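## Task

Get the green foam block resting on the counter top itself, not stacked on any other item there. Every other block must stay at its original spot and orientation. The robot must not tip over or be left leaning, or the attempt fails. The block must stay put without the robot supporting it at the end.

## Robot and tools

Robot: a Hello Robot Stretch 3 with one arm. It has a two-wheel differential base (0.33 m long, 0.34 m wide), a lift on a mast, and a telescoping arm that reaches out to the robot's RIGHT side, ending in a wrist (yaw, pitch, roll) and a gripper. The base cannot slide sideways, so to move the gripper forward or back you drive the base. Turning in place pivots about the point midway between the drive wheels, 0.05 m behind the front edge; with the arm in and wrist folded the swept radius is 0.28 m, more if the wrist is unfolded. Loose objects may occasionally get nudged by something.

Frames: base frame has its origin on the floor between the drive wheels, x forward, y left, z up. hand_pose is reported in it, located where the closed fingertips meet. Odometry frame is the base frame at the scene's start; heading is positive to the left, -3.142 to 3.142.

Tool execute_actions takes "actions", a list run in order. Each action may hold "robot", "steps" (1 to 450 control steps at 30 per second; default 1) and "until" (only together with steps; ends the action early once all its conditions hold). {"steps": n} alone just waits. "robot" is one command, a list of up to 8 commands run in sequence (items may be {"pause_s": s}, at most 15 s), or {"stop": true}, which brakes everything and clears the queue.

A command may contain:
- "base": exactly one of {"translate_m": d}, a straight drive offset in metres from where the base is when that command begins (positive forward, |d| up to 1), or {"rotate_rad": d}, a turn-in-place offset in radians (positive counter-clockwise/left, |d| up to 3.2).
- "joints": absolute targets by name; unnamed joints keep their current goal. Ranges: lift_m 0 to 1.1 (arm height); arm_m 0 to 0.52 (extension); wrist_yaw_rad -1.345 to 4.42 (0 along the arm, positive toward the front, 3.0 folded over the base); wrist_pitch_rad -1.57 to 0.451 (negative tips fingertips down); wrist_roll_rad -2.911 to 2.911 (0 = fingers side by side, level); gripper_m -0.089 to 0.179 (larger is wider; actual fingertip gap is about 0.007 less when nearly shut, 0.025 less when fully open, zero below 0.007); head_pan_rad -3.953 to 1.73 (positive left, -1.57 faces along the arm); head_tilt_rad -1.53 to 0.419 (negative down).
- "contact_limits": {"arm_m": effort %} 1 to 100, making that arm motion halt at that effort (negative when retracting); applies until arm_m's next command.
Base and joint motions of one command start together and keep running across later actions. A new command overrides at once and discards the rest of an older queue. A queue advances only when the previous command's motions end "done" (for gripper and base, "off_target" also passes); otherwise the rest is dropped. If any number is out of range the whole call is rejected.

To wait for everything: "steps": 450, "until": {"robot": {"status": "ended"}}. Other conditions compare fields, e.g. {"lift_m": [">", 0.3]} or {"arm_m_status": "done"}; operators =, !=, <, <=, >, >=. Use "any" instead of "robot" to trigger when the first motion ends.

Speed: the base is quick (0.30 m/s, 1.9 rad/s) only when stowed: lift_m under 0.30, arm_m under 0.03, wrist_yaw_rad over 2.54; otherwise 0.10 m/s and 0.63 rad/s.

Gripper: close to below the object's width to hold it; open to at least 0.02 above where the pads touched to let go. Neither reading nor "done" proves a grasp; check the cameras. Too hard a squeeze gets eased off and may let it slip; send a new value to re-grip.

Wrist safety: fold or unfold (yaw to 3.0) only with lift_m 0.32 to 0.95, wrist_pitch_rad -0.4, roll near 0; once folded, lift can drop to 0.25. With yaw below -0.4 keep pitch at -0.5 or lower.

Result lines: base_status with (moved of goal); joint_goals; joint_status per joint (moving, done, off_target, contact_stop, time_out, stopped, not_commanded, torque_fault); measured_speeds; refusals, queue (idle/running/done/dropped/stopped), queue_left; lines beginning refused:, dropped:, replaced:; on_its_own (goal the robot set itself, slack or switched-off joints, resting efforts outside normal, base lean of 3 degrees or more); base_odometry, turned_by_wheels, turned_by_imu; base_tilt in degrees (forward/right positive, up to about 4 degrees fixed error); motor_effort in % with bracketed peak, noisy; lidar_m, 12 ranges in metres for 30-degree sectors counter-clockwise from straight ahead (4th left, 7th behind, 10th right), plane 0.17 m high, '-' for nothing; wrist_depth_mm and head_depth_mm, 7x7 median depths. After contact_stop the lift or arm goes slack until commanded again. Wrist and head have no contact stop; pushing them hard can switch a servo off for 10 s (torque_fault), during which goals for it are refused.

Each result carries one image per camera: head_camera, nav_camera (both aimed by the head joints) and wrist_camera. Call with an empty actions list just to look. zoom_image gives {"camera", "region": [x0, y0, x1, y1]} pixels, at most 504 by 504, from that camera's latest image. Calibration intrinsics and extrinsics are supplied per camera (base frame as world) with small errors.

finished_scene {"scene": n} ends the given scene irreversibly once the last command has held; let all motion end first, since a final stop may cut it short.

Avoid: pushing with the arm against rigid things when the gripper is above about 0.45 m (tipping), pushing again after a contact_stop, driving while holding or hooking something fixed, snagging furniture (especially reversing). If leaning, undo the last move in small steps, pull the gripper free, and lower lift_m to about 0.2. Avoid drops, slams, hard hits and disturbing other blocks.

Each tool is called after "Emit:" as name([rows], argument=value, ...), one row to a line, values as JSON.

## Session

Emit:
execute_actions(actions=[])

Scene clock: 0.00 s.
robot.base_odometry: x=+0.000 y=+0.000 heading=+0.000 (m, m, rad; robot's odometry frame)
robot.turned_by_wheels: +0.000 (rad since the last result)
robot.turned_by_imu: +0.000 (rad since the last result)
robot.base_tilt: forward=+2.3 right=-1.2 (deg)
robot.lidar_m: 1.71 2.59 2.56 2.76 0.97 0.96 1.04 1.23 1.22 1.32 1.69 1.51
robot.head_depth_mm: 1920 1966 1936 1967 1950 1730 1328 / 1931 2113 2105 2114 2088 1737 1364 / 1922 2264 2283 2268 2267 1743 2146 / 1919 2475 2469 2459 2449 1757 2365 / 1913 2639 2687 2678 2687 1894 2278 / 1895 2778 2952 2962 2941 2876 2489 / 1356 2714 2803 2811 2785 2766 2518
robot.base_status: not_commanded
robot.joint_positions: lift_m=+0.327 arm_m=-0.003 wrist_yaw_rad=+2.968 wrist_pitch_rad=-0.479 wrist_roll_rad=+0.019 gripper_m=+0.037 head_pan_rad=-0.008 head_tilt_rad=+0.001
robot.joint_goals: lift_m=+0.327 arm_m=-0.003 wrist_yaw_rad=+2.968 wrist_pitch_rad=-0.479 wrist_roll_rad=+0.019 gripper_m=+0.037 head_pan_rad=-0.008 head_tilt_rad=+0.001
robot.joint_status: lift_m=not_commanded arm_m=not_commanded wrist_yaw_rad=not_commanded wrist_pitch_rad=not_commanded wrist_roll_rad=not_commanded gripper_m=not_commanded head_pan_rad=not_commanded head_tilt_rad=not_commanded
robot.measured_speeds: translate_m=+0.000 rotate_rad=+0.000 lift_m=+0.000 arm_m=+0.000 wrist_yaw_rad=+0.000 wrist_pitch_rad=+0.000 wrist_roll_rad=+0.000 head_pan_rad=+0.000 head_tilt_rad=+0.000
robot: refusals=0 queue=idle queue_left=0
robot.motor_effort: left_wheel=+1 right_wheel=+0 lift_m=+29 arm_m=+0 wrist_yaw_rad=+0 wrist_pitch_rad=+5 wrist_roll_rad=+0 gripper_m=+0 head_pan_rad=+0 head_tilt_rad=+1 (%)
robot.hand_pose: x=+0.0162 y=+0.0709 z=+0.3257 quat_wxyz=(+0.228, +0.705, +0.106, +0.663) (m; robot's base frame)
robot.wrist_depth_mm: 718 - - - - - - / 780 - - - - - - / 805 - - - - 963 915 / 775 807 781 769 750 743 743 / 657 643 645 639 641 614 610 / 536 541 - 528 - 514 517 / 474 484 - - 445 451 450
pictures: head_camera (sideways: a quarter turn clockwise sets it upright), nav_camera (sideways: a quarter turn counterclockwise sets it upright), wrist_camera
Images, in order (width x height): head_camera 896x504, nav_camera 672x504, wrist_camera 644x364.

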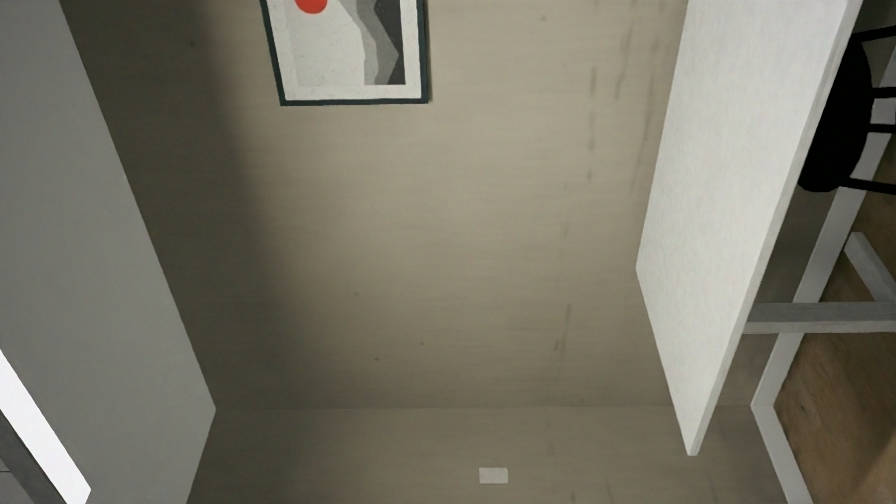

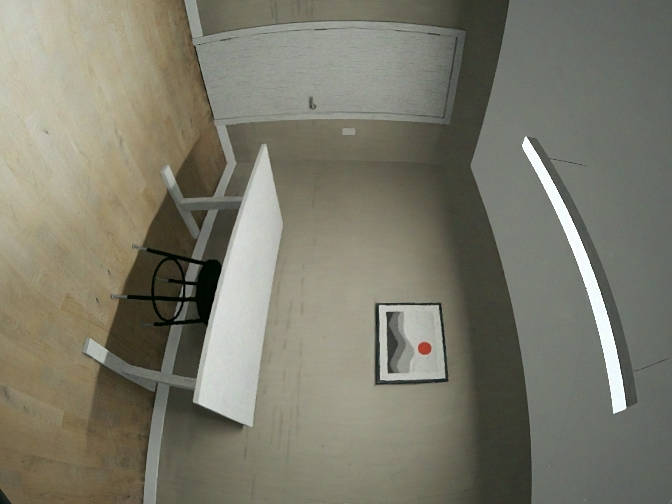

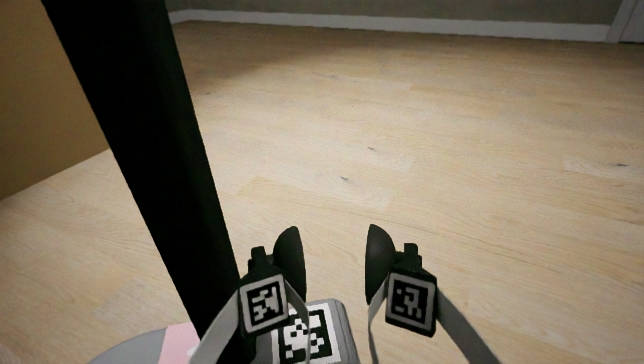

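Emit:
execute_actions([
  {"robot":{"joints":{"head_pan_rad":-1.7,"head_tilt_rad":-0.6}},"steps":200,"until":{"robot":{"status":"ended"}}},
])

Emit:
execute_actions([
  {"robot":{"joints":{"head_pan_rad":-3.3,"head_tilt_rad":-0.6}},"steps":200,"until":{"robot":{"status":"ended"}}},
])

Scene clock: 3.33 s.
robot.base_odometry: x=+0.000 y=+0.000 heading=+0.000 (m, m, rad; robot's odometry frame)
robot.turned_by_wheels: +0.000 (rad since the last result)
robot.turned_by_imu: +0.000 (rad since the last result)
robot.base_tilt: forward=+2.2 right=-1.2 (deg)
robot.lidar_m: 1.70 2.58 2.55 2.78 0.97 0.96 1.04 1.23 1.22 1.32 1.68 1.51
robot.head_depth_mm: 1043 1128 1230 1351 1491 1488 1266 / 1093 1194 1303 1442 1595 1499 1272 / 1159 1260 1387 1543 1701 1507 1276 / 1225 1345 1482 1674 1791 1518 1279 / 1295 1425 1586 1795 1858 1522 1284 / 1384 1538 1729 1982 1853 1520 1289 / 1469 1654 1870 2076 1867 1533 1291
robot.base_status: not_commanded
robot.joint_positions: lift_m=+0.327 arm_m=-0.003 wrist_yaw_rad=+2.968 wrist_pitch_rad=-0.479 wrist_roll_rad=+0.019 gripper_m=+0.037 head_pan_rad=-1.693 head_tilt_rad=-0.592
robot.joint_goals: lift_m=+0.327 arm_m=-0.003 wrist_yaw_rad=+2.968 wrist_pitch_rad=-0.479 wrist_roll_rad=+0.019 gripper_m=+0.037 head_pan_rad=-1.700 head_tilt_rad=-0.600
robot.joint_status: lift_m=not_commanded arm_m=not_commanded wrist_yaw_rad=not_commanded wrist_pitch_rad=not_commanded wrist_roll_rad=not_commanded gripper_m=not_commanded head_pan_rad=done head_tilt_rad=done
robot.measured_speeds: translate_m=+0.000 rotate_rad=+0.000 lift_m=+0.000 arm_m=+0.000 wrist_yaw_rad=+0.000 wrist_pitch_rad=+0.000 wrist_roll_rad=+0.000 head_pan_rad=+0.000 head_tilt_rad=+0.000
robot: refusals=0 queue=done queue_left=0
robot.motor_effort: left_wheel=+0(1) right_wheel=+0(1) lift_m=+28(28) arm_m=+1(0) wrist_yaw_rad=+1(0) wrist_pitch_rad=+5(5) wrist_roll_rad=+0(0) gripper_m=+1(0) head_pan_rad=-3(39) head_tilt_rad=-4(25) (%)
robot.hand_pose: x=+0.0162 y=+0.0709 z=+0.3257 quat_wxyz=(+0.228, +0.705, +0.106, +0.663) (m; robot's base frame)
robot.wrist_depth_mm: 734 - - - - - - / 777 - - - - - - / 799 - - - - 971 959 / 771 793 794 772 754 763 742 / 639 656 654 624 639 624 606 / 547 542 - 531 - 519 516 / 468 478 - - 447 451 446
pictures: head_camera (sideways: a quarter turn clockwise sets it upright), nav_camera (sideways: a quarter turn counterclockwise sets it upright), wrist_camera
camera_calibration (this result's frames):
head_camera: T_world_to_cam=[[0.061102, 0.551778, -0.83175, 1.1028], [0.996889, -0.0753007, 0.0232795, -0.0330363], [-0.0497862, -0.830585, -0.554662, 0.677765], [0, 0, 0, 1]] pos_world=[-0.000706332, -0.0480462, 1.29395]
nav_camera: T_world_to_cam=[[-0.0591577, -0.58655, 0.80775, -1.01524], [-0.989293, 0.14259, 0.0310886, 0.0199383], [-0.133412, -0.797263, -0.588705, 0.726201], [0, 0, 0, 1]] pos_world=[0.0565498, -0.0193576, 1.24696]
wrist_camera: T_world_to_cam=[[0.979285, -0.194854, -0.0550656, 0.0238489], [-0.155686, -0.550688, -0.820063, 0.351052], [0.129468, 0.811649, -0.569617, 0.288283], [0, 0, 0, 1]] pos_world=[-0.00602462, -0.0360178, 0.453409]
Images, in order (width x height): head_camera 896x504, nav_camera 672x504, wrist_camera 644x364.

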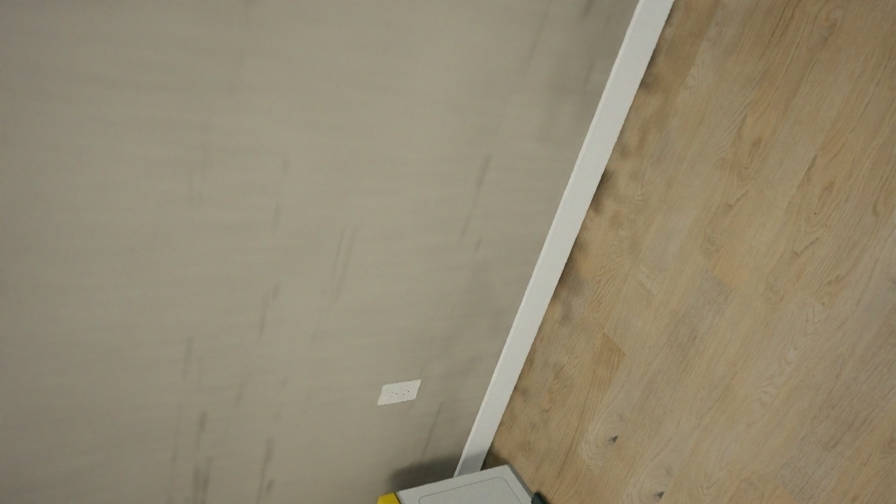

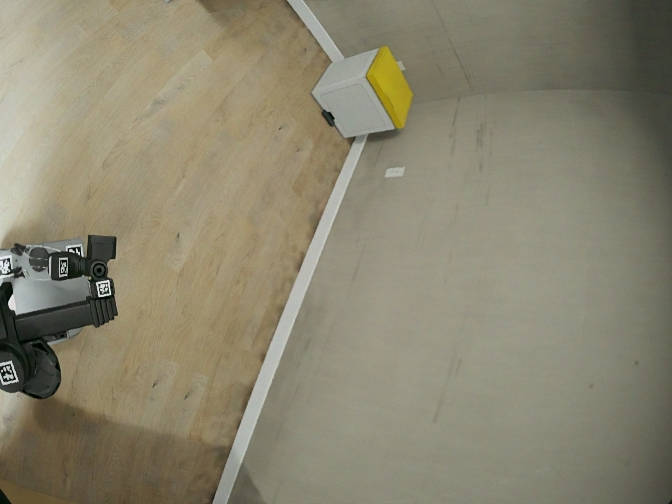

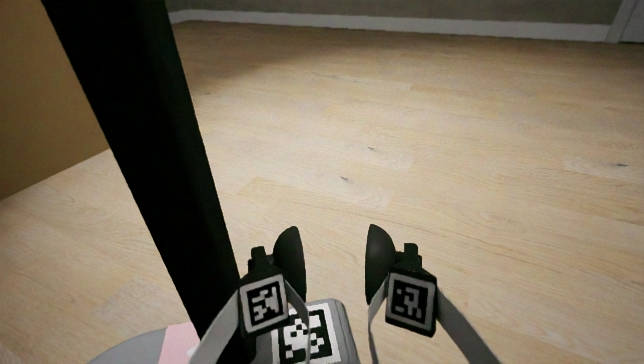

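Scene clock: 4.63 s.
robot.base_odometry: x=+0.000 y=+0.000 heading=+0.000 (m, m, rad; robot's odometry frame)
robot.turned_by_wheels: +0.000 (rad since the last result)
robot.turned_by_imu: +0.000 (rad since the last result)
robot.base_tilt: forward=+2.3 right=-1.3 (deg)
robot.lidar_m: 1.70 2.58 2.56 2.77 0.97 0.96 1.05 1.23 1.22 1.32 1.69 1.51
robot.head_depth_mm: 2365 2447 1006 1048 1170 1309 1262 / 2486 2438 1040 1117 1253 1394 1268 / 2336 1605 1096 1196 1350 1468 1270 / 1993 1623 1163 1282 1462 1510 1279 / 1737 1653 1226 1382 1593 1517 1285 / 1537 1555 1322 1502 1714 1525 1289 / 1387 1428 1433 1604 1719 1532 1294
robot.base_status: not_commanded
robot.joint_positions: lift_m=+0.327 arm_m=-0.003 wrist_yaw_rad=+2.968 wrist_pitch_rad=-0.479 wrist_roll_rad=+0.019 gripper_m=+0.037 head_pan_rad=-3.293 head_tilt_rad=-0.592
robot.joint_goals: lift_m=+0.327 arm_m=-0.003 wrist_yaw_rad=+2.968 wrist_pitch_rad=-0.479 wrist_roll_rad=+0.019 gripper_m=+0.037 head_pan_rad=-3.300 head_tilt_rad=-0.600
robot.joint_status: lift_m=not_commanded arm_m=not_commanded wrist_yaw_rad=not_commanded wrist_pitch_rad=not_commanded wrist_roll_rad=not_commanded gripper_m=not_commanded head_pan_rad=done head_tilt_rad=done
robot.measured_speeds: translate_m=+0.000 rotate_rad=+0.000 lift_m=+0.000 arm_m=+0.000 wrist_yaw_rad=+0.000 wrist_pitch_rad=+0.000 wrist_roll_rad=+0.000 head_pan_rad=+0.000 head_tilt_rad=+0.000
robot: refusals=0 queue=done queue_left=0
robot.motor_effort: left_wheel=+0(0) right_wheel=+1(0) lift_m=+28(28) arm_m=+0(0) wrist_yaw_rad=+0(1) wrist_pitch_rad=+5(5) wrist_roll_rad=+0(0) gripper_m=+1(0) head_pan_rad=-3(35) head_tilt_rad=-3(3) (%)
robot.hand_pose: x=+0.0162 y=+0.0709 z=+0.3257 quat_wxyz=(+0.228, +0.705, +0.106, +0.663) (m; robot's base frame)
robot.wrist_depth_mm: 718 - - - - - - / 780 - - - - - - / 806 - - - - 950 958 / 783 806 772 751 761 757 753 / 666 638 646 628 637 605 607 / 546 542 - 542 - 523 516 / 473 484 - - 445 450 451
pictures: head_camera (sideways: a quarter turn clockwise sets it upright), nav_camera (sideways: a quarter turn counterclockwise sets it upright), wrist_camera
camera_calibration (this result's frames):
head_camera: T_world_to_cam=[[0.550007, -0.077227, -0.831582, 1.0996], [-0.104387, -0.994264, 0.0232936, -0.0263369], [-0.828611, 0.0739948, -0.554913, 0.682842], [0, 0, 0, 1]] pos_world=[-0.0417245, 0.00820615, 1.29394]
nav_camera: T_world_to_cam=[[-0.584813, 0.0762979, 0.807572, -1.0118], [0.17141, 0.984709, 0.031095, 0.0128497], [-0.792851, 0.15661, -0.588949, 0.730542], [0, 0, 0, 1]] pos_world=[-0.0147061, -0.0498655, 1.24695]
Images, in order (width x height): head_camera 896x504, nav_camera 672x504, wrist_camera 644x364.

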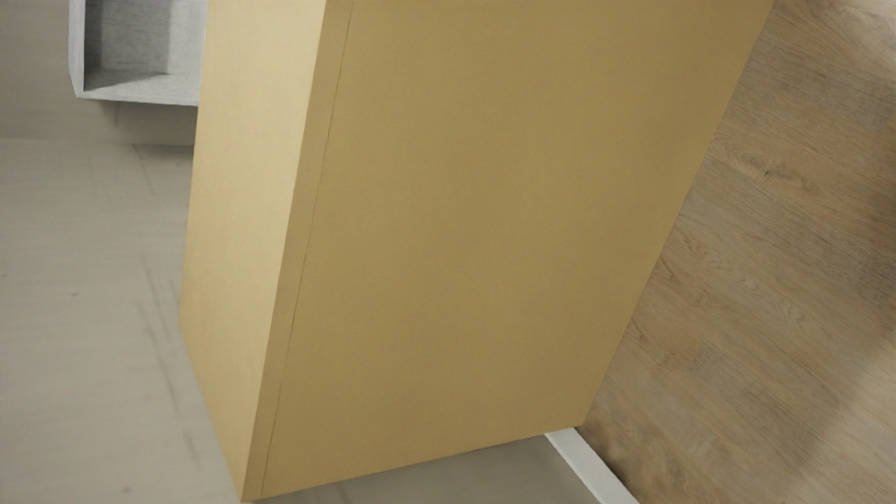

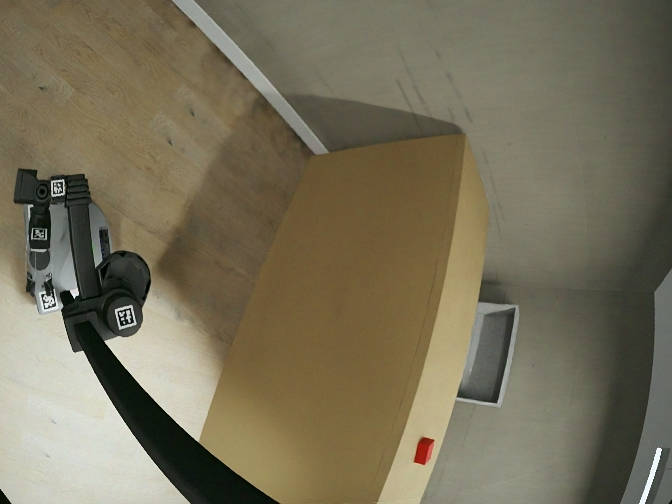

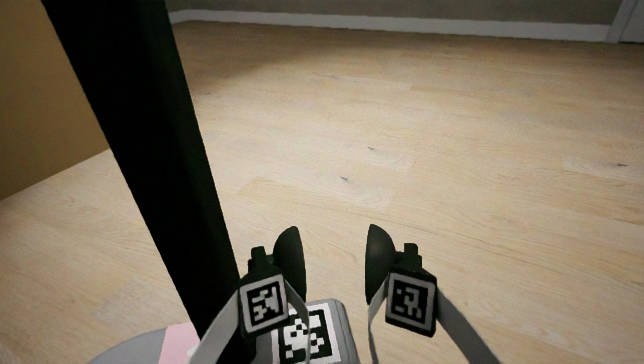

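Emit:
execute_actions([
  {"robot":{"joints":{"head_pan_rad":1.73,"head_tilt_rad":-0.5}},"steps":200,"until":{"robot":{"status":"ended"}}},
])

Scene clock: 8.97 s.
robot.base_odometry: x=+0.000 y=+0.000 heading=+0.000 (m, m, rad; robot's odometry frame)
robot.turned_by_wheels: +0.000 (rad since the last result)
robot.turned_by_imu: +0.000 (rad since the last result)
robot.base_tilt: forward=+2.4 right=-1.3 (deg)
robot.lidar_m: 1.70 2.58 2.56 2.77 0.97 0.96 1.05 1.23 1.22 1.32 1.69 1.52
robot.head_depth_mm: 2477 2667 2836 2677 1998 1603 1339 / 2684 2871 3076 2672 2010 1615 1333 / 2940 3165 3386 2681 2009 1620 1346 / 3154 3366 3588 2716 2030 1628 1347 / 2941 3135 3384 2618 1902 1498 1353 / 2761 2922 3033 1155 1254 - - / 2620 2766 - - - - -
robot.base_status: not_commanded
robot.joint_positions: lift_m=+0.327 arm_m=-0.003 wrist_yaw_rad=+2.968 wrist_pitch_rad=-0.479 wrist_roll_rad=+0.019 gripper_m=+0.037 head_pan_rad=+1.715 head_tilt_rad=-0.507
robot.joint_goals: lift_m=+0.327 arm_m=-0.003 wrist_yaw_rad=+2.968 wrist_pitch_rad=-0.479 wrist_roll_rad=+0.019 gripper_m=+0.037 head_pan_rad=+1.730 head_tilt_rad=-0.500
robot.joint_status: lift_m=not_commanded arm_m=not_commanded wrist_yaw_rad=not_commanded wrist_pitch_rad=not_commanded wrist_roll_rad=not_commanded gripper_m=not_commanded head_pan_rad=done head_tilt_rad=done
robot.measured_speeds: translate_m=+0.000 rotate_rad=+0.000 lift_m=+0.000 arm_m=+0.000 wrist_yaw_rad=+0.000 wrist_pitch_rad=+0.000 wrist_roll_rad=+0.000 head_pan_rad=+0.000 head_tilt_rad=+0.000
robot: refusals=0 queue=done queue_left=0
robot.motor_effort: left_wheel=+1(0) right_wheel=+0(0) lift_m=+28(28) arm_m=+1(0) wrist_yaw_rad=+1(0) wrist_pitch_rad=+5(5) wrist_roll_rad=+0(0) gripper_m=+0(0) head_pan_rad=+2(34) head_tilt_rad=+2(8) (%)
robot.hand_pose: x=+0.0162 y=+0.0709 z=+0.3257 quat_wxyz=(+0.228, +0.705, +0.106, +0.663) (m; robot's base frame)
robot.wrist_depth_mm: 723 - - - - - - / 767 - - - - - - / 820 - - - - 956 953 / 789 782 778 787 783 763 752 / 653 655 648 640 659 618 608 / 547 535 - 532 - 519 519 / 468 481 - - 439 451 443
pictures: head_camera (sideways: a quarter turn clockwise sets it upright), nav_camera (sideways: a quarter turn counterclockwise sets it upright), wrist_camera
camera_calibration (this result's frames):
head_camera: T_world_to_cam=[[0.0758718, -0.476601, -0.87584, 1.1602], [-0.981287, -0.191585, 0.0192473, -0.0157223], [-0.176971, 0.85799, -0.482218, 0.584284], [0, 0, 0, 1]] pos_world=[-0.00005342, 0.0486317, 1.29821]
nav_camera: T_world_to_cam=[[-0.0871768, 0.511527, 0.854834, -1.07646], [0.992303, 0.120347, 0.0291811, 0.0103306], [-0.0879499, 0.850798, -0.518081, 0.634041], [0, 0, 0, 1]] pos_world=[-0.0483294, 0.00995311, 1.24837]
Images, in order (width x height): head_camera 896x504, nav_camera 672x504, wrist_camera 644x364.

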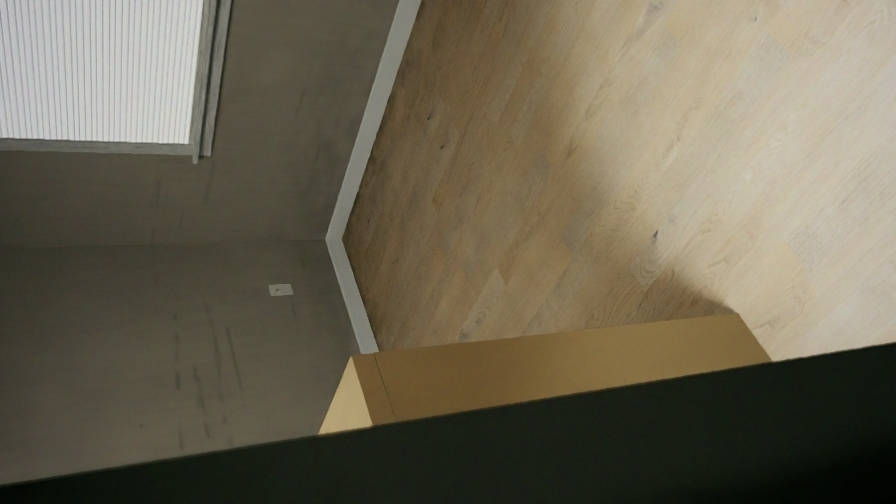

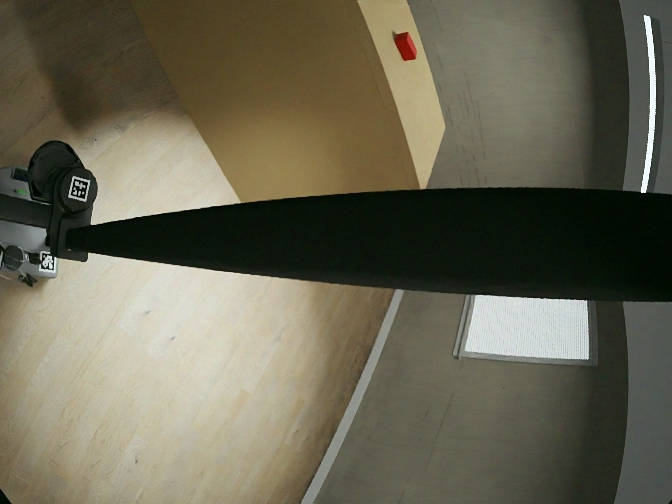

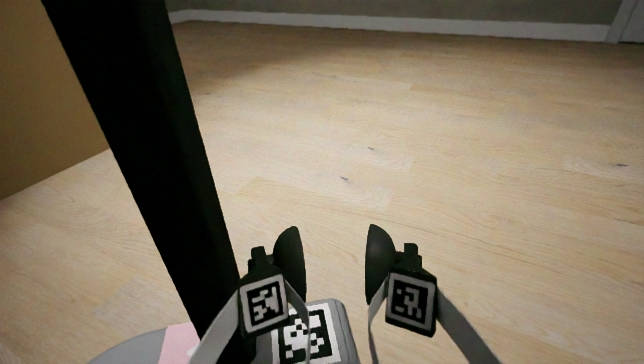

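Emit:
execute_actions([
  {"robot":[{"joints":{"lift_m":0.27,"head_pan_rad":1.3,"head_tilt_rad":-0.5}},{"base":{"rotate_rad":1.506}},{"base":{"translate_m":0.63}},{"base":{"translate_m":0.63}},{"base":{"rotate_rad":0.983}},{"base":{"translate_m":1.0}}],"steps":450,"until":{"robot":{"status":"ended"}}},
  {"steps":300,"until":{"robot":{"status":"ended"}}},
])

Scene clock: 34.73 s.
robot.base_odometry: x=-0.713 y=+1.865 heading=+2.489 (m, m, rad; robot's odometry frame)
robot.turned_by_wheels: +2.489 (rad since the last result)
robot.turned_by_imu: +2.455 (rad since the last result)
robot.base_tilt: forward=+2.2 right=-1.1 (deg)
robot.lidar_m: 1.12 1.16 1.44 0.63 0.51 0.61 2.99 2.13 1.55 1.49 1.55 1.16
robot.head_depth_mm: 1934 1918 1882 2115 1852 1602 1332 / 2066 1981 2084 2269 2004 1613 1346 / 2019 2180 2384 2510 2036 1617 1346 / 1989 2132 2310 2469 2037 1631 1346 / 1934 2092 2255 2440 2046 1633 1352 / 1901 2028 2200 2398 2047 1640 1360 / 1867 1987 1939 1531 1265 1078 936
robot.base_status: done (translate_m +1.0000 of +1.0000)
robot.joint_positions: lift_m=+0.270 arm_m=-0.003 wrist_yaw_rad=+2.968 wrist_pitch_rad=-0.479 wrist_roll_rad=+0.019 gripper_m=+0.037 head_pan_rad=+1.307 head_tilt_rad=-0.507
robot.joint_goals: lift_m=+0.270 arm_m=-0.003 wrist_yaw_rad=+2.968 wrist_pitch_rad=-0.479 wrist_roll_rad=+0.019 gripper_m=+0.037 head_pan_rad=+1.300 head_tilt_rad=-0.500
robot.joint_status: lift_m=done arm_m=not_commanded wrist_yaw_rad=not_commanded wrist_pitch_rad=not_commanded wrist_roll_rad=not_commanded gripper_m=not_commanded head_pan_rad=done head_tilt_rad=done
robot.measured_speeds: translate_m=+0.000 rotate_rad=+0.000 lift_m=+0.000 arm_m=+0.000 wrist_yaw_rad=+0.000 wrist_pitch_rad=+0.000 wrist_roll_rad=+0.000 head_pan_rad=+0.000 head_tilt_rad=+0.000
robot: refusals=0 queue=done queue_left=0
robot.motor_effort: left_wheel=-1(7) right_wheel=+2(12) lift_m=+17(27) arm_m=+0(0) wrist_yaw_rad=+1(1) wrist_pitch_rad=+5(5) wrist_roll_rad=+0(0) gripper_m=+0(0) head_pan_rad=-3(23) head_tilt_rad=+2(3) (%)
robot.hand_pose: x=+0.0162 y=+0.0708 z=+0.2696 quat_wxyz=(+0.228, +0.705, +0.106, +0.663) (m; robot's base frame)
robot.wrist_depth_mm: 371 - - - - - - / 410 - - - - - - / 440 - 875 870 853 852 832 / 478 510 687 700 672 662 647 / 533 538 573 564 553 533 531 / 476 490 - - - 455 458 / 426 - - - 389 392 391
pictures: head_camera (sideways: a quarter turn clockwise sets it upright), nav_camera (sideways: a quarter turn counterclockwise sets it upright), wrist_camera
camera_calibration (this result's frames):
head_camera: T_world_to_cam=[[-0.119431, -0.467041, -0.876133, 1.16178], [-0.976708, 0.21371, 0.0192179, -0.0157119], [0.178263, 0.858021, -0.481686, 0.581425], [0, 0, 0, 1]] pos_world=[0.0197592, 0.0470803, 1.29824]
nav_camera: T_world_to_cam=[[0.122923, 0.503597, 0.855149, -1.07815], [0.95853, -0.283495, 0.0291666, 0.0105554], [0.257119, 0.816101, -0.517561, 0.631259], [0, 0, 0, 1]] pos_world=[-0.0398967, 0.0307746, 1.24839]
wrist_camera: T_world_to_cam=[[0.979285, -0.194858, -0.0550639, 0.0207574], [-0.155697, -0.550752, -0.820019, 0.305059], [0.129461, 0.811605, -0.569682, 0.256404], [0, 0, 0, 1]] pos_world=[-0.00602477, -0.0360422, 0.397366]
Images, in order (width x height): head_camera 896x504, nav_camera 672x504, wrist_camera 644x364.

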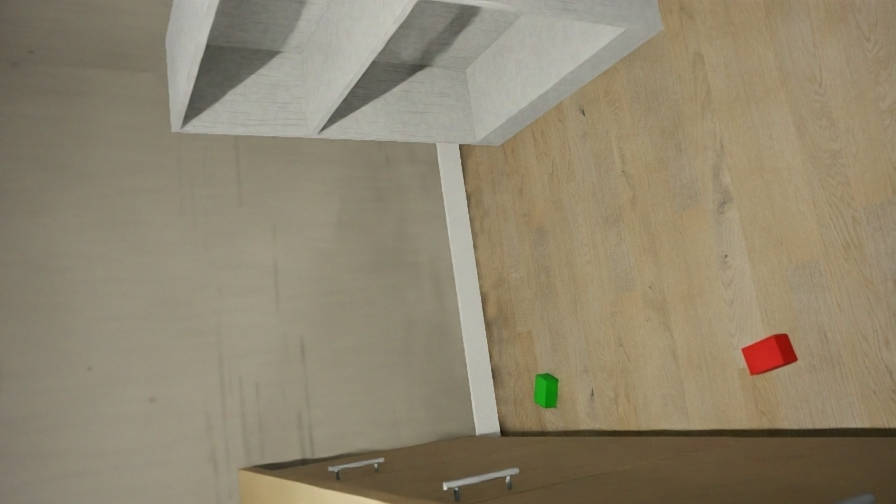

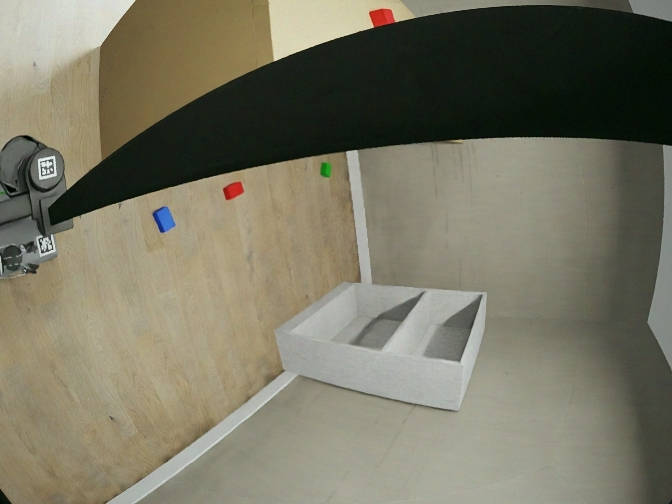

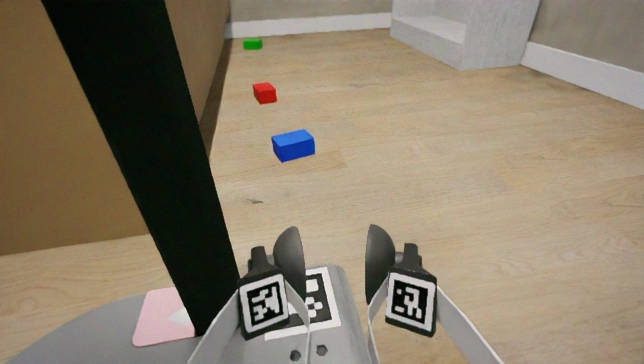

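Emit:
execute_actions([
  {"robot":[{"base":{"translate_m":0.46},"joints":{"head_pan_rad":-2.6,"head_tilt_rad":-0.8}},{"base":{"rotate_rad":-1.58}},{"base":{"translate_m":-1.0}}],"steps":450,"until":{"robot":{"status":"ended"}}},
])

Scene clock: 58.93 s.
robot.base_odometry: x=-1.693 y=+1.355 heading=+0.909 (m, m, rad; robot's odometry frame)
robot.turned_by_wheels: -1.580 (rad since the last result)
robot.turned_by_imu: -1.557 (rad since the last result)
robot.base_tilt: forward=+2.2 right=-1.2 (deg)
robot.lidar_m: 2.49 0.93 0.67 0.65 0.62 0.84 1.28 0.90 0.65 0.63 0.65 2.60
robot.head_depth_mm: 1137 1265 1420 1619 1517 1315 1156 / 1201 1340 1524 1702 1517 1312 1155 / 1214 1306 1523 1747 1528 1317 1163 / 1231 1097 1246 1429 1535 1327 1168 / 1242 953 1056 1194 1437 1340 1173 / 1265 879 920 1021 1139 1314 1179 / 1282 885 806 892 983 1095 1177
robot.base_status: done (translate_m -1.0000 of -1.0000)
robot.joint_positions: lift_m=+0.270 arm_m=-0.003 wrist_yaw_rad=+2.968 wrist_pitch_rad=-0.479 wrist_roll_rad=+0.019 gripper_m=+0.037 head_pan_rad=-2.593 head_tilt_rad=-0.791
robot.joint_goals: lift_m=+0.270 arm_m=-0.003 wrist_yaw_rad=+2.968 wrist_pitch_rad=-0.479 wrist_roll_rad=+0.019 gripper_m=+0.037 head_pan_rad=-2.600 head_tilt_rad=-0.800
robot.joint_status: lift_m=done arm_m=not_commanded wrist_yaw_rad=not_commanded wrist_pitch_rad=not_commanded wrist_roll_rad=not_commanded gripper_m=not_commanded head_pan_rad=done head_tilt_rad=done
robot.measured_speeds: translate_m=+0.000 rotate_rad=+0.000 lift_m=+0.000 arm_m=+0.000 wrist_yaw_rad=+0.000 wrist_pitch_rad=+0.000 wrist_roll_rad=+0.000 head_pan_rad=+0.000 head_tilt_rad=+0.000
robot: refusals=0 queue=done queue_left=0
robot.motor_effort: left_wheel=+2(9) right_wheel=-1(9) lift_m=+17(17) arm_m=-1(0) wrist_yaw_rad=+1(1) wrist_pitch_rad=+5(5) wrist_roll_rad=+0(0) gripper_m=+0(0) head_pan_rad=-3(34) head_tilt_rad=-3(17) (%)
robot.hand_pose: x=+0.0162 y=+0.0708 z=+0.2696 quat_wxyz=(+0.228, +0.705, +0.106, +0.663) (m; robot's base frame)
robot.wrist_depth_mm: 308 - 581 618 649 694 737 / 538 - 641 664 695 758 806 / 593 - 705 736 773 789 826 / 533 481 691 677 675 660 653 / 442 449 567 551 560 540 536 / 460 479 - - - 452 448 / 429 - - - 393 401 392
pictures: head_camera (sideways: a quarter turn clockwise sets it upright), nav_camera (sideways: a quarter turn counterclockwise sets it upright), wrist_camera
camera_calibration (this result's frames):
head_camera: T_world_to_cam=[[0.601227, 0.374747, -0.705755, 0.935273], [0.555487, -0.830909, 0.0320126, -0.0417061], [-0.574421, -0.411284, -0.707732, 0.880082], [0, 0, 0, 1]] pos_world=[-0.0336067, -0.0231811, 1.28427]
nav_camera: T_world_to_cam=[[-0.62265, -0.395047, 0.675459, -0.839381], [-0.508335, 0.860462, 0.0346563, 0.0123682], [-0.594898, -0.32178, -0.736583, 0.921365], [0, 0, 0, 1]] pos_world=[0.0317649, -0.0457604, 1.2452]
wrist_camera: T_world_to_cam=[[0.979285, -0.194858, -0.0550638, 0.0207539], [-0.155697, -0.550752, -0.820018, 0.305049], [0.129461, 0.811605, -0.569682, 0.256418], [0, 0, 0, 1]] pos_world=[-0.00602478, -0.0360596, 0.397365]
Images, in order (width x height): head_camera 896x504, nav_camera 672x504, wrist_camera 644x364.

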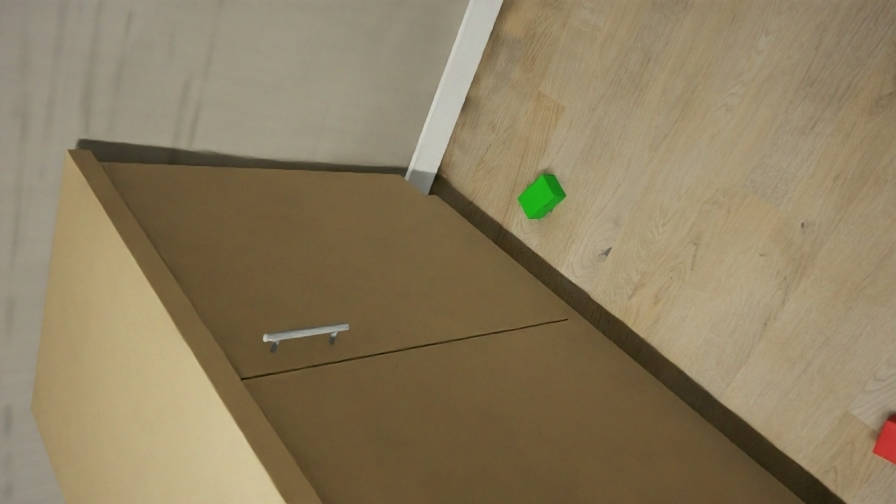

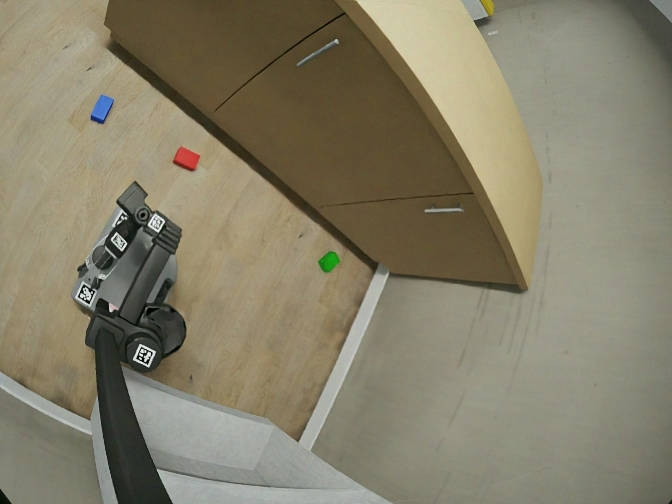

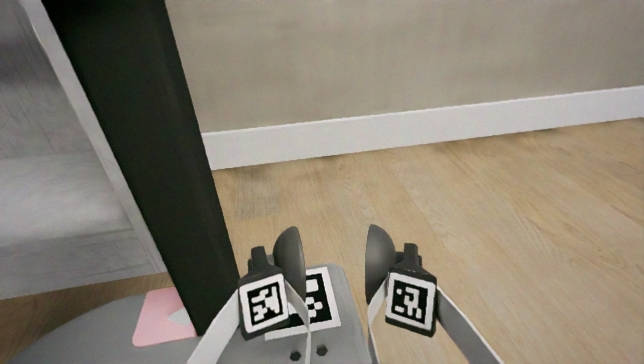

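Emit:
execute_actions([
  {"robot":[{"base":{"translate_m":-0.85},"joints":{"head_pan_rad":-1.6,"head_tilt_rad":-1.1}},{"joints":{"lift_m":0.4,"wrist_pitch_rad":-0.4}},{"joints":{"wrist_yaw_rad":0.3,"gripper_m":0.15}},{"joints":{"wrist_yaw_rad":0.0,"wrist_pitch_rad":-1.5,"arm_m":0.15}}],"steps":450,"until":{"robot":{"status":"ended"}}},
])

Scene clock: 74.13 s.
robot.base_odometry: x=-2.215 y=+0.685 heading=+0.909 (m, m, rad; robot's odometry frame)
robot.turned_by_wheels: +0.000 (rad since the last result)
robot.turned_by_imu: -0.003 (rad since the last result)
robot.base_tilt: forward=+2.2 right=-1.1 (deg)
robot.lidar_m: 2.57 0.72 0.62 0.49 0.39 0.44 0.43 0.44 0.60 0.63 0.66 0.89
robot.head_depth_mm: 610 741 927 1230 1286 1182 1102 / 608 737 921 1220 1313 - - / 610 736 914 1213 - 1208 - / 616 733 914 1206 1306 1202 1108 / 617 730 909 1199 1318 1203 1111 / 615 728 907 1191 1325 1206 1114 / 619 725 901 1187 1329 1218 1121
robot.base_status: done (translate_m -0.8500 of -0.8500)
robot.joint_positions: lift_m=+0.400 arm_m=+0.150 wrist_yaw_rad=+0.000 wrist_pitch_rad=-1.493 wrist_roll_rad=+0.019 gripper_m=+0.150 head_pan_rad=-1.606 head_tilt_rad=-1.086
robot.joint_goals: lift_m=+0.400 arm_m=+0.150 wrist_yaw_rad=+0.000 wrist_pitch_rad=-1.500 wrist_roll_rad=+0.019 gripper_m=+0.150 head_pan_rad=-1.600 head_tilt_rad=-1.100
robot.joint_status: lift_m=done arm_m=done wrist_yaw_rad=done wrist_pitch_rad=done wrist_roll_rad=not_commanded gripper_m=done head_pan_rad=done head_tilt_rad=done
robot.measured_speeds: translate_m=+0.000 rotate_rad=+0.000 lift_m=+0.000 arm_m=+0.000 wrist_yaw_rad=+0.000 wrist_pitch_rad=+0.000 wrist_roll_rad=+0.000 head_pan_rad=+0.000 head_tilt_rad=+0.000
robot: refusals=0 queue=done queue_left=0
robot.motor_effort: left_wheel=+1(5) right_wheel=-1(9) lift_m=+38(39) arm_m=+5(8) wrist_yaw_rad=+0(2) wrist_pitch_rad=-3(9) wrist_roll_rad=+0(0) gripper_m=+1(100) head_pan_rad=+2(33) head_tilt_rad=-4(21) (%)
robot.hand_pose: x=-0.0216 y=-0.2904 z=+0.2809 quat_wxyz=(+0.514, +0.476, -0.523, -0.485) (m; robot's base frame)
robot.wrist_depth_mm: 428 427 420 418 419 422 415 / 432 423 423 426 424 421 421 / 431 428 429 425 430 425 425 / 437 438 432 437 432 431 425 / 448 439 435 435 431 430 430 / 447 440 436 439 442 435 434 / 454 446 446 - - 440 419
pictures: head_camera (sideways: a quarter turn clockwise sets it upright), nav_camera (sideways: a quarter turn counterclockwise sets it upright), wrist_camera
camera_calibration (this result's frames):
head_camera: T_world_to_cam=[[0.0250096, 0.882852, -0.468986, 0.630314], [0.999077, -0.00568801, 0.0425703, -0.0581426], [0.0349157, -0.469618, -0.882179, 1.10317], [0, 0, 0, 1]] pos_world=[0.00380719, -0.038737, 1.27128]
nav_camera: T_world_to_cam=[[-0.0195232, -0.901854, 0.4316, -0.525369], [-0.998518, 0.0395185, 0.0374088, 0.0117889], [-0.0507934, -0.43023, -0.901289, 1.13216], [0, 0, 0, 1]] pos_world=[0.0590208, 0.0128174, 1.24671]
wrist_camera: T_world_to_cam=[[-0.99822, 0.0588611, -0.00959543, 0.00613559], [0.0583121, 0.997049, 0.0499295, 0.319219], [0.012506, 0.0492811, -0.998707, 0.457498], [0, 0, 0, 1]] pos_world=[-0.0182111, -0.341184, 0.441027]
Images, in order (width x height): head_camera 896x504, nav_camera 672x504, wrist_camera 644x364.

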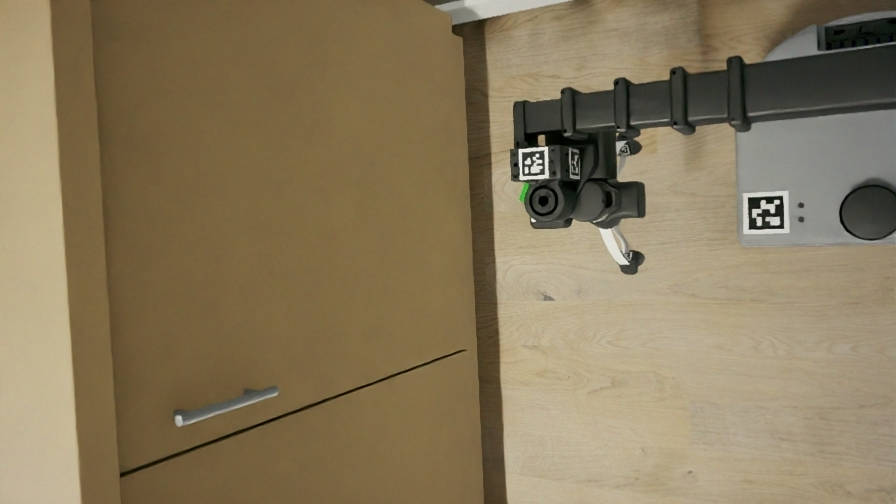

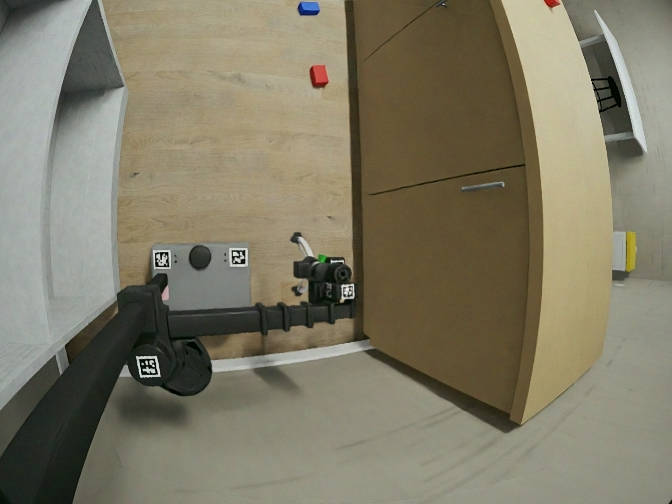

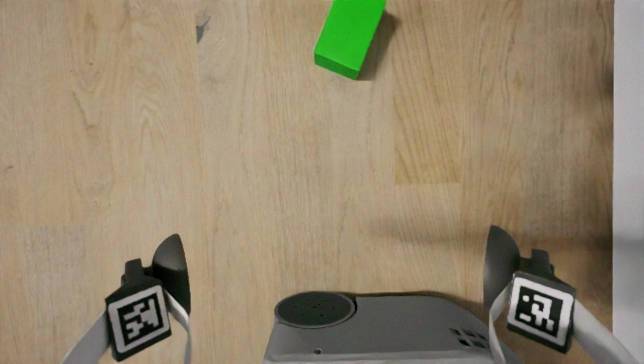

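Emit:
execute_actions([
  {"robot":{"joints":{"wrist_yaw_rad":-0.42,"wrist_pitch_rad":-1.15,"arm_m":0.27,"lift_m":0.28,"gripper_m":0.13}},"steps":450,"until":{"robot":{"status":"ended"}}},
])

Scene clock: 81.93 s.
robot.base_odometry: x=-2.215 y=+0.685 heading=+0.909 (m, m, rad; robot's odometry frame)
robot.turned_by_wheels: +0.000 (rad since the last result)
robot.turned_by_imu: +0.000 (rad since the last result)
robot.base_tilt: forward=+2.5 right=-1.3 (deg)
robot.lidar_m: 2.56 0.72 0.61 0.49 0.39 0.45 0.43 0.44 0.60 0.63 0.65 0.89
robot.head_depth_mm: 609 741 923 1224 1286 1181 1107 / 608 738 920 1212 1299 1198 - / 610 736 917 1158 1284 1210 - / 616 733 914 1208 1306 1196 1106 / 617 730 910 1198 1315 1203 1109 / 615 729 905 1194 1321 1208 1113 / 619 726 903 1190 1327 1222 1120
robot.base_status: done (translate_m -0.8500 of -0.8500)
robot.joint_positions: lift_m=+0.281 arm_m=+0.270 wrist_yaw_rad=-0.419 wrist_pitch_rad=-1.160 wrist_roll_rad=+0.019 gripper_m=+0.130 head_pan_rad=-1.606 head_tilt_rad=-1.086
robot.joint_goals: lift_m=+0.280 arm_m=+0.270 wrist_yaw_rad=-0.420 wrist_pitch_rad=-1.150 wrist_roll_rad=+0.019 gripper_m=+0.130 head_pan_rad=-1.600 head_tilt_rad=-1.100
robot.joint_status: lift_m=done arm_m=done wrist_yaw_rad=done wrist_pitch_rad=done wrist_roll_rad=not_commanded gripper_m=done head_pan_rad=done head_tilt_rad=done
robot.measured_speeds: translate_m=+0.000 rotate_rad=+0.000 lift_m=+0.000 arm_m=+0.000 wrist_yaw_rad=+0.000 wrist_pitch_rad=+0.000 wrist_roll_rad=+0.000 head_pan_rad=+0.000 head_tilt_rad=+0.000
robot: refusals=0 queue=done queue_left=0
robot.motor_effort: left_wheel=+1(1) right_wheel=-2(2) lift_m=+17(39) arm_m=+5(7) wrist_yaw_rad=+0(0) wrist_pitch_rad=+4(4) wrist_roll_rad=+0(0) gripper_m=+2(88) head_pan_rad=+2(2) head_tilt_rad=-5(5) (%)
robot.hand_pose: x=-0.0542 y=-0.4878 z=+0.1746 quat_wxyz=(+0.492, +0.251, -0.663, -0.505) (m; robot's base frame)
robot.wrist_depth_mm: 138 151 177 209 360 391 322 / 160 179 213 366 386 384 345 / 189 303 362 367 363 361 353 / 320 353 352 351 349 349 346 / 341 337 336 293 332 334 333 / 325 326 322 282 320 - 315 / 309 307 307 309 306 302 304
pictures: head_camera (sideways: a quarter turn clockwise sets it upright), nav_camera (sideways: a quarter turn counterclockwise sets it upright), wrist_camera
camera_calibration (this result's frames):
head_camera: T_world_to_cam=[[0.0250098, 0.882852, -0.468986, 0.630314], [0.999077, -0.00568825, 0.0425703, -0.0581426], [0.0349156, -0.469618, -0.882179, 1.10317], [0, 0, 0, 1]] pos_world=[0.00380718, -0.038737, 1.27128]
nav_camera: T_world_to_cam=[[-0.0195234, -0.901854, 0.4316, -0.525368], [-0.998518, 0.0395188, 0.0374088, 0.0117889], [-0.0507935, -0.43023, -0.901289, 1.13216], [0, 0, 0, 1]] pos_world=[0.0590208, 0.0128174, 1.24671]
wrist_camera: T_world_to_cam=[[-0.890444, 0.454205, -0.0284215, 0.186171], [0.443421, 0.851858, -0.278775, 0.530647], [-0.10241, -0.260836, -0.959936, 0.197265], [0, 0, 0, 1]] pos_world=[-0.0493235, -0.485142, 0.342585]
Images, in order (width x height): head_camera 896x504, nav_camera 672x504, wrist_camera 644x364.

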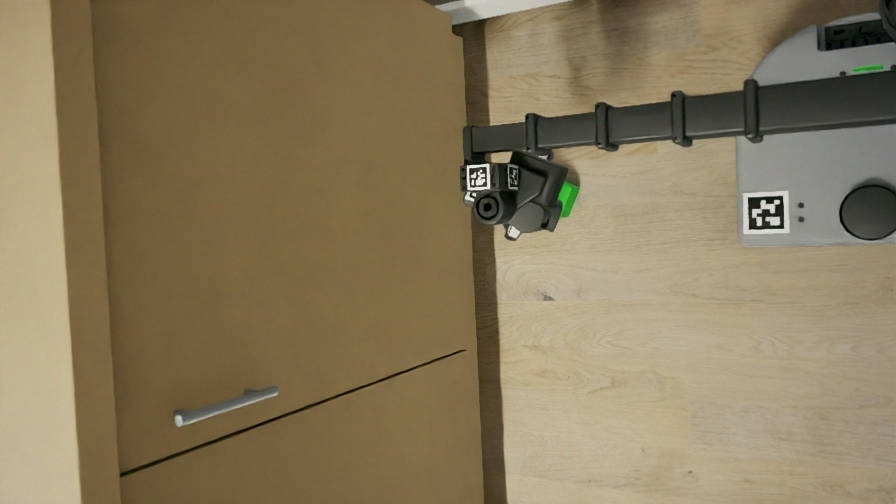

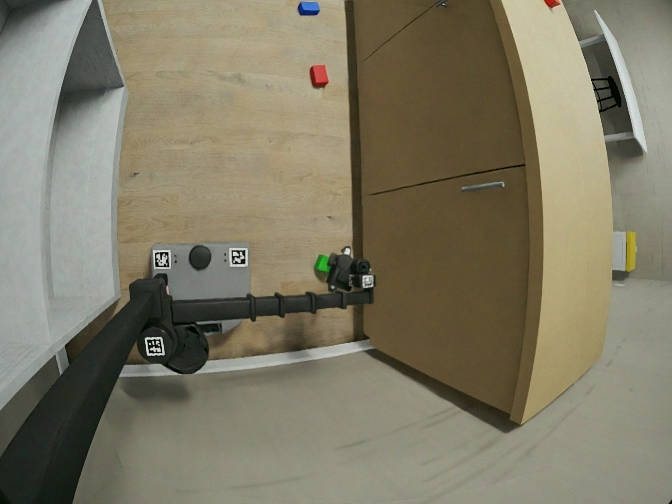

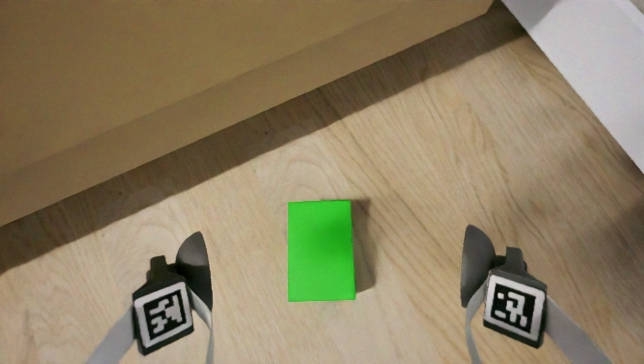

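Emit:
execute_actions([
  {"robot":{"joints":{"arm_m":0.29,"lift_m":0.14}},"steps":450,"until":{"robot":{"status":"ended"}}},
])

Scene clock: 86.37 s.
robot.base_odometry: x=-2.215 y=+0.685 heading=+0.909 (m, m, rad; robot's odometry frame)
robot.turned_by_wheels: +0.000 (rad since the last result)
robot.turned_by_imu: +0.000 (rad since the last result)
robot.base_tilt: forward=+2.2 right=-1.1 (deg)
robot.lidar_m: 2.57 0.72 0.62 0.49 0.39 0.45 0.43 0.44 0.60 0.63 0.66 0.89
robot.head_depth_mm: 609 740 923 1224 1291 1181 1111 / 608 740 919 1222 1293 1201 - / 610 736 913 1190 1267 1206 - / 615 733 914 1207 1305 1201 1110 / 616 731 910 1201 1313 1202 1109 / 616 728 907 1195 1323 1212 1118 / 620 726 901 1182 1325 1216 1120
robot.base_status: done (translate_m -0.8500 of -0.8500)
robot.joint_positions: lift_m=+0.140 arm_m=+0.290 wrist_yaw_rad=-0.419 wrist_pitch_rad=-1.160 wrist_roll_rad=+0.019 gripper_m=+0.130 head_pan_rad=-1.606 head_tilt_rad=-1.086
robot.joint_goals: lift_m=+0.140 arm_m=+0.290 wrist_yaw_rad=-0.420 wrist_pitch_rad=-1.150 wrist_roll_rad=+0.019 gripper_m=+0.130 head_pan_rad=-1.600 head_tilt_rad=-1.100
robot.joint_status: lift_m=done arm_m=done wrist_yaw_rad=done wrist_pitch_rad=done wrist_roll_rad=not_commanded gripper_m=done head_pan_rad=done head_tilt_rad=done
robot.measured_speeds: translate_m=+0.000 rotate_rad=+0.000 lift_m=+0.000 arm_m=+0.000 wrist_yaw_rad=+0.000 wrist_pitch_rad=+0.000 wrist_roll_rad=+0.000 head_pan_rad=+0.000 head_tilt_rad=+0.000
robot: refusals=0 queue=done queue_left=0
robot.motor_effort: left_wheel=+1(2) right_wheel=-2(2) lift_m=+17(14) arm_m=+6(6) wrist_yaw_rad=+0(0) wrist_pitch_rad=+4(4) wrist_roll_rad=+0(0) gripper_m=+0(0) head_pan_rad=+2(2) head_tilt_rad=-5(5) (%)
robot.hand_pose: x=-0.0542 y=-0.5078 z=+0.0346 quat_wxyz=(+0.492, +0.251, -0.663, -0.505) (m; robot's base frame)
robot.wrist_depth_mm: 174 193 223 238 238 237 236 / 200 226 229 229 226 226 225 / 219 219 219 217 216 213 214 / 210 209 208 161 207 205 204 / 201 200 199 154 195 198 194 / 192 192 189 147 186 - 186 / 183 181 180 141 178 178 180
pictures: head_camera (sideways: a quarter turn clockwise sets it upright), nav_camera (sideways: a quarter turn counterclockwise sets it upright), wrist_camera
camera_calibration (this result's frames):
head_camera: T_world_to_cam=[[0.0250098, 0.882852, -0.468985, 0.630313], [0.999077, -0.00568828, 0.0425703, -0.0581426], [0.0349156, -0.469617, -0.88218, 1.10317], [0, 0, 0, 1]] pos_world=[0.00380718, -0.038737, 1.27128]
nav_camera: T_world_to_cam=[[-0.0195235, -0.901854, 0.431599, -0.525368], [-0.998518, 0.0395187, 0.0374088, 0.0117889], [-0.0507935, -0.43023, -0.901289, 1.13216], [0, 0, 0, 1]] pos_world=[0.0590208, 0.0128175, 1.24671]
wrist_camera: T_world_to_cam=[[-0.890443, 0.454207, -0.0284218, 0.19128], [0.443422, 0.851855, -0.278781, 0.50866], [-0.102413, -0.260841, -0.959934, 0.0576456], [0, 0, 0, 1]] pos_world=[-0.0493238, -0.505149, 0.202577]
Images, in order (width x height): head_camera 896x504, nav_camera 672x504, wrist_camera 644x364.

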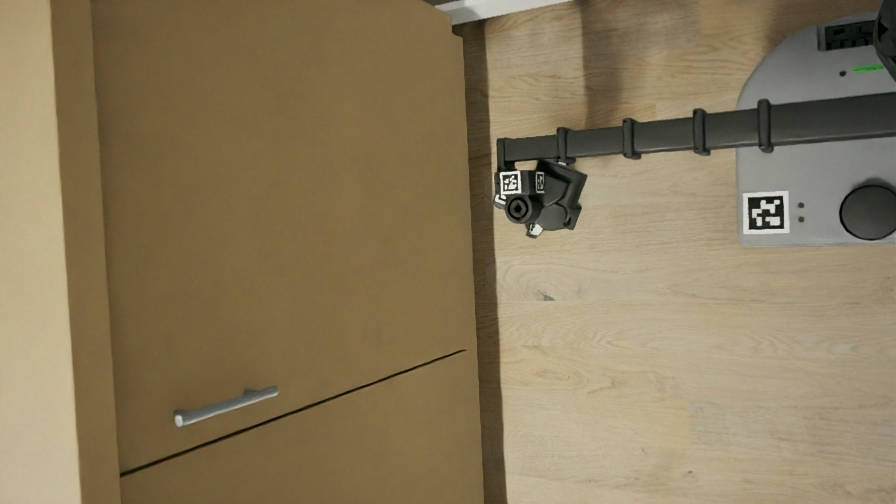

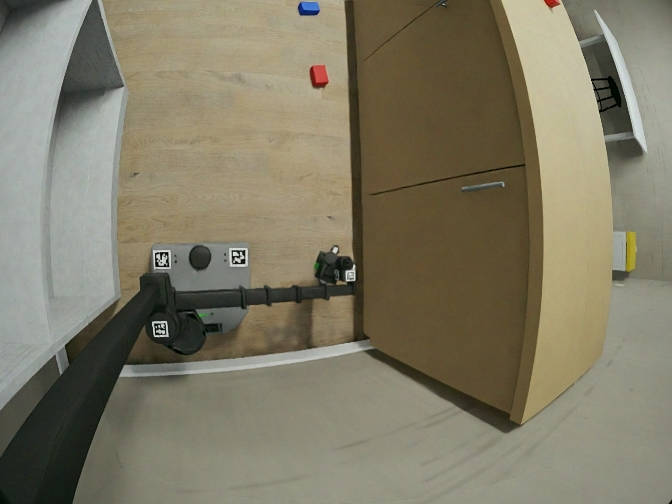

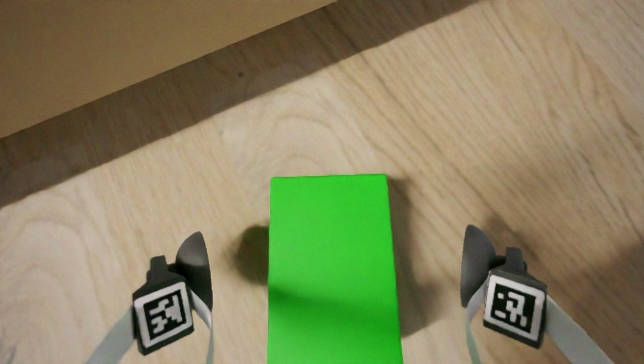

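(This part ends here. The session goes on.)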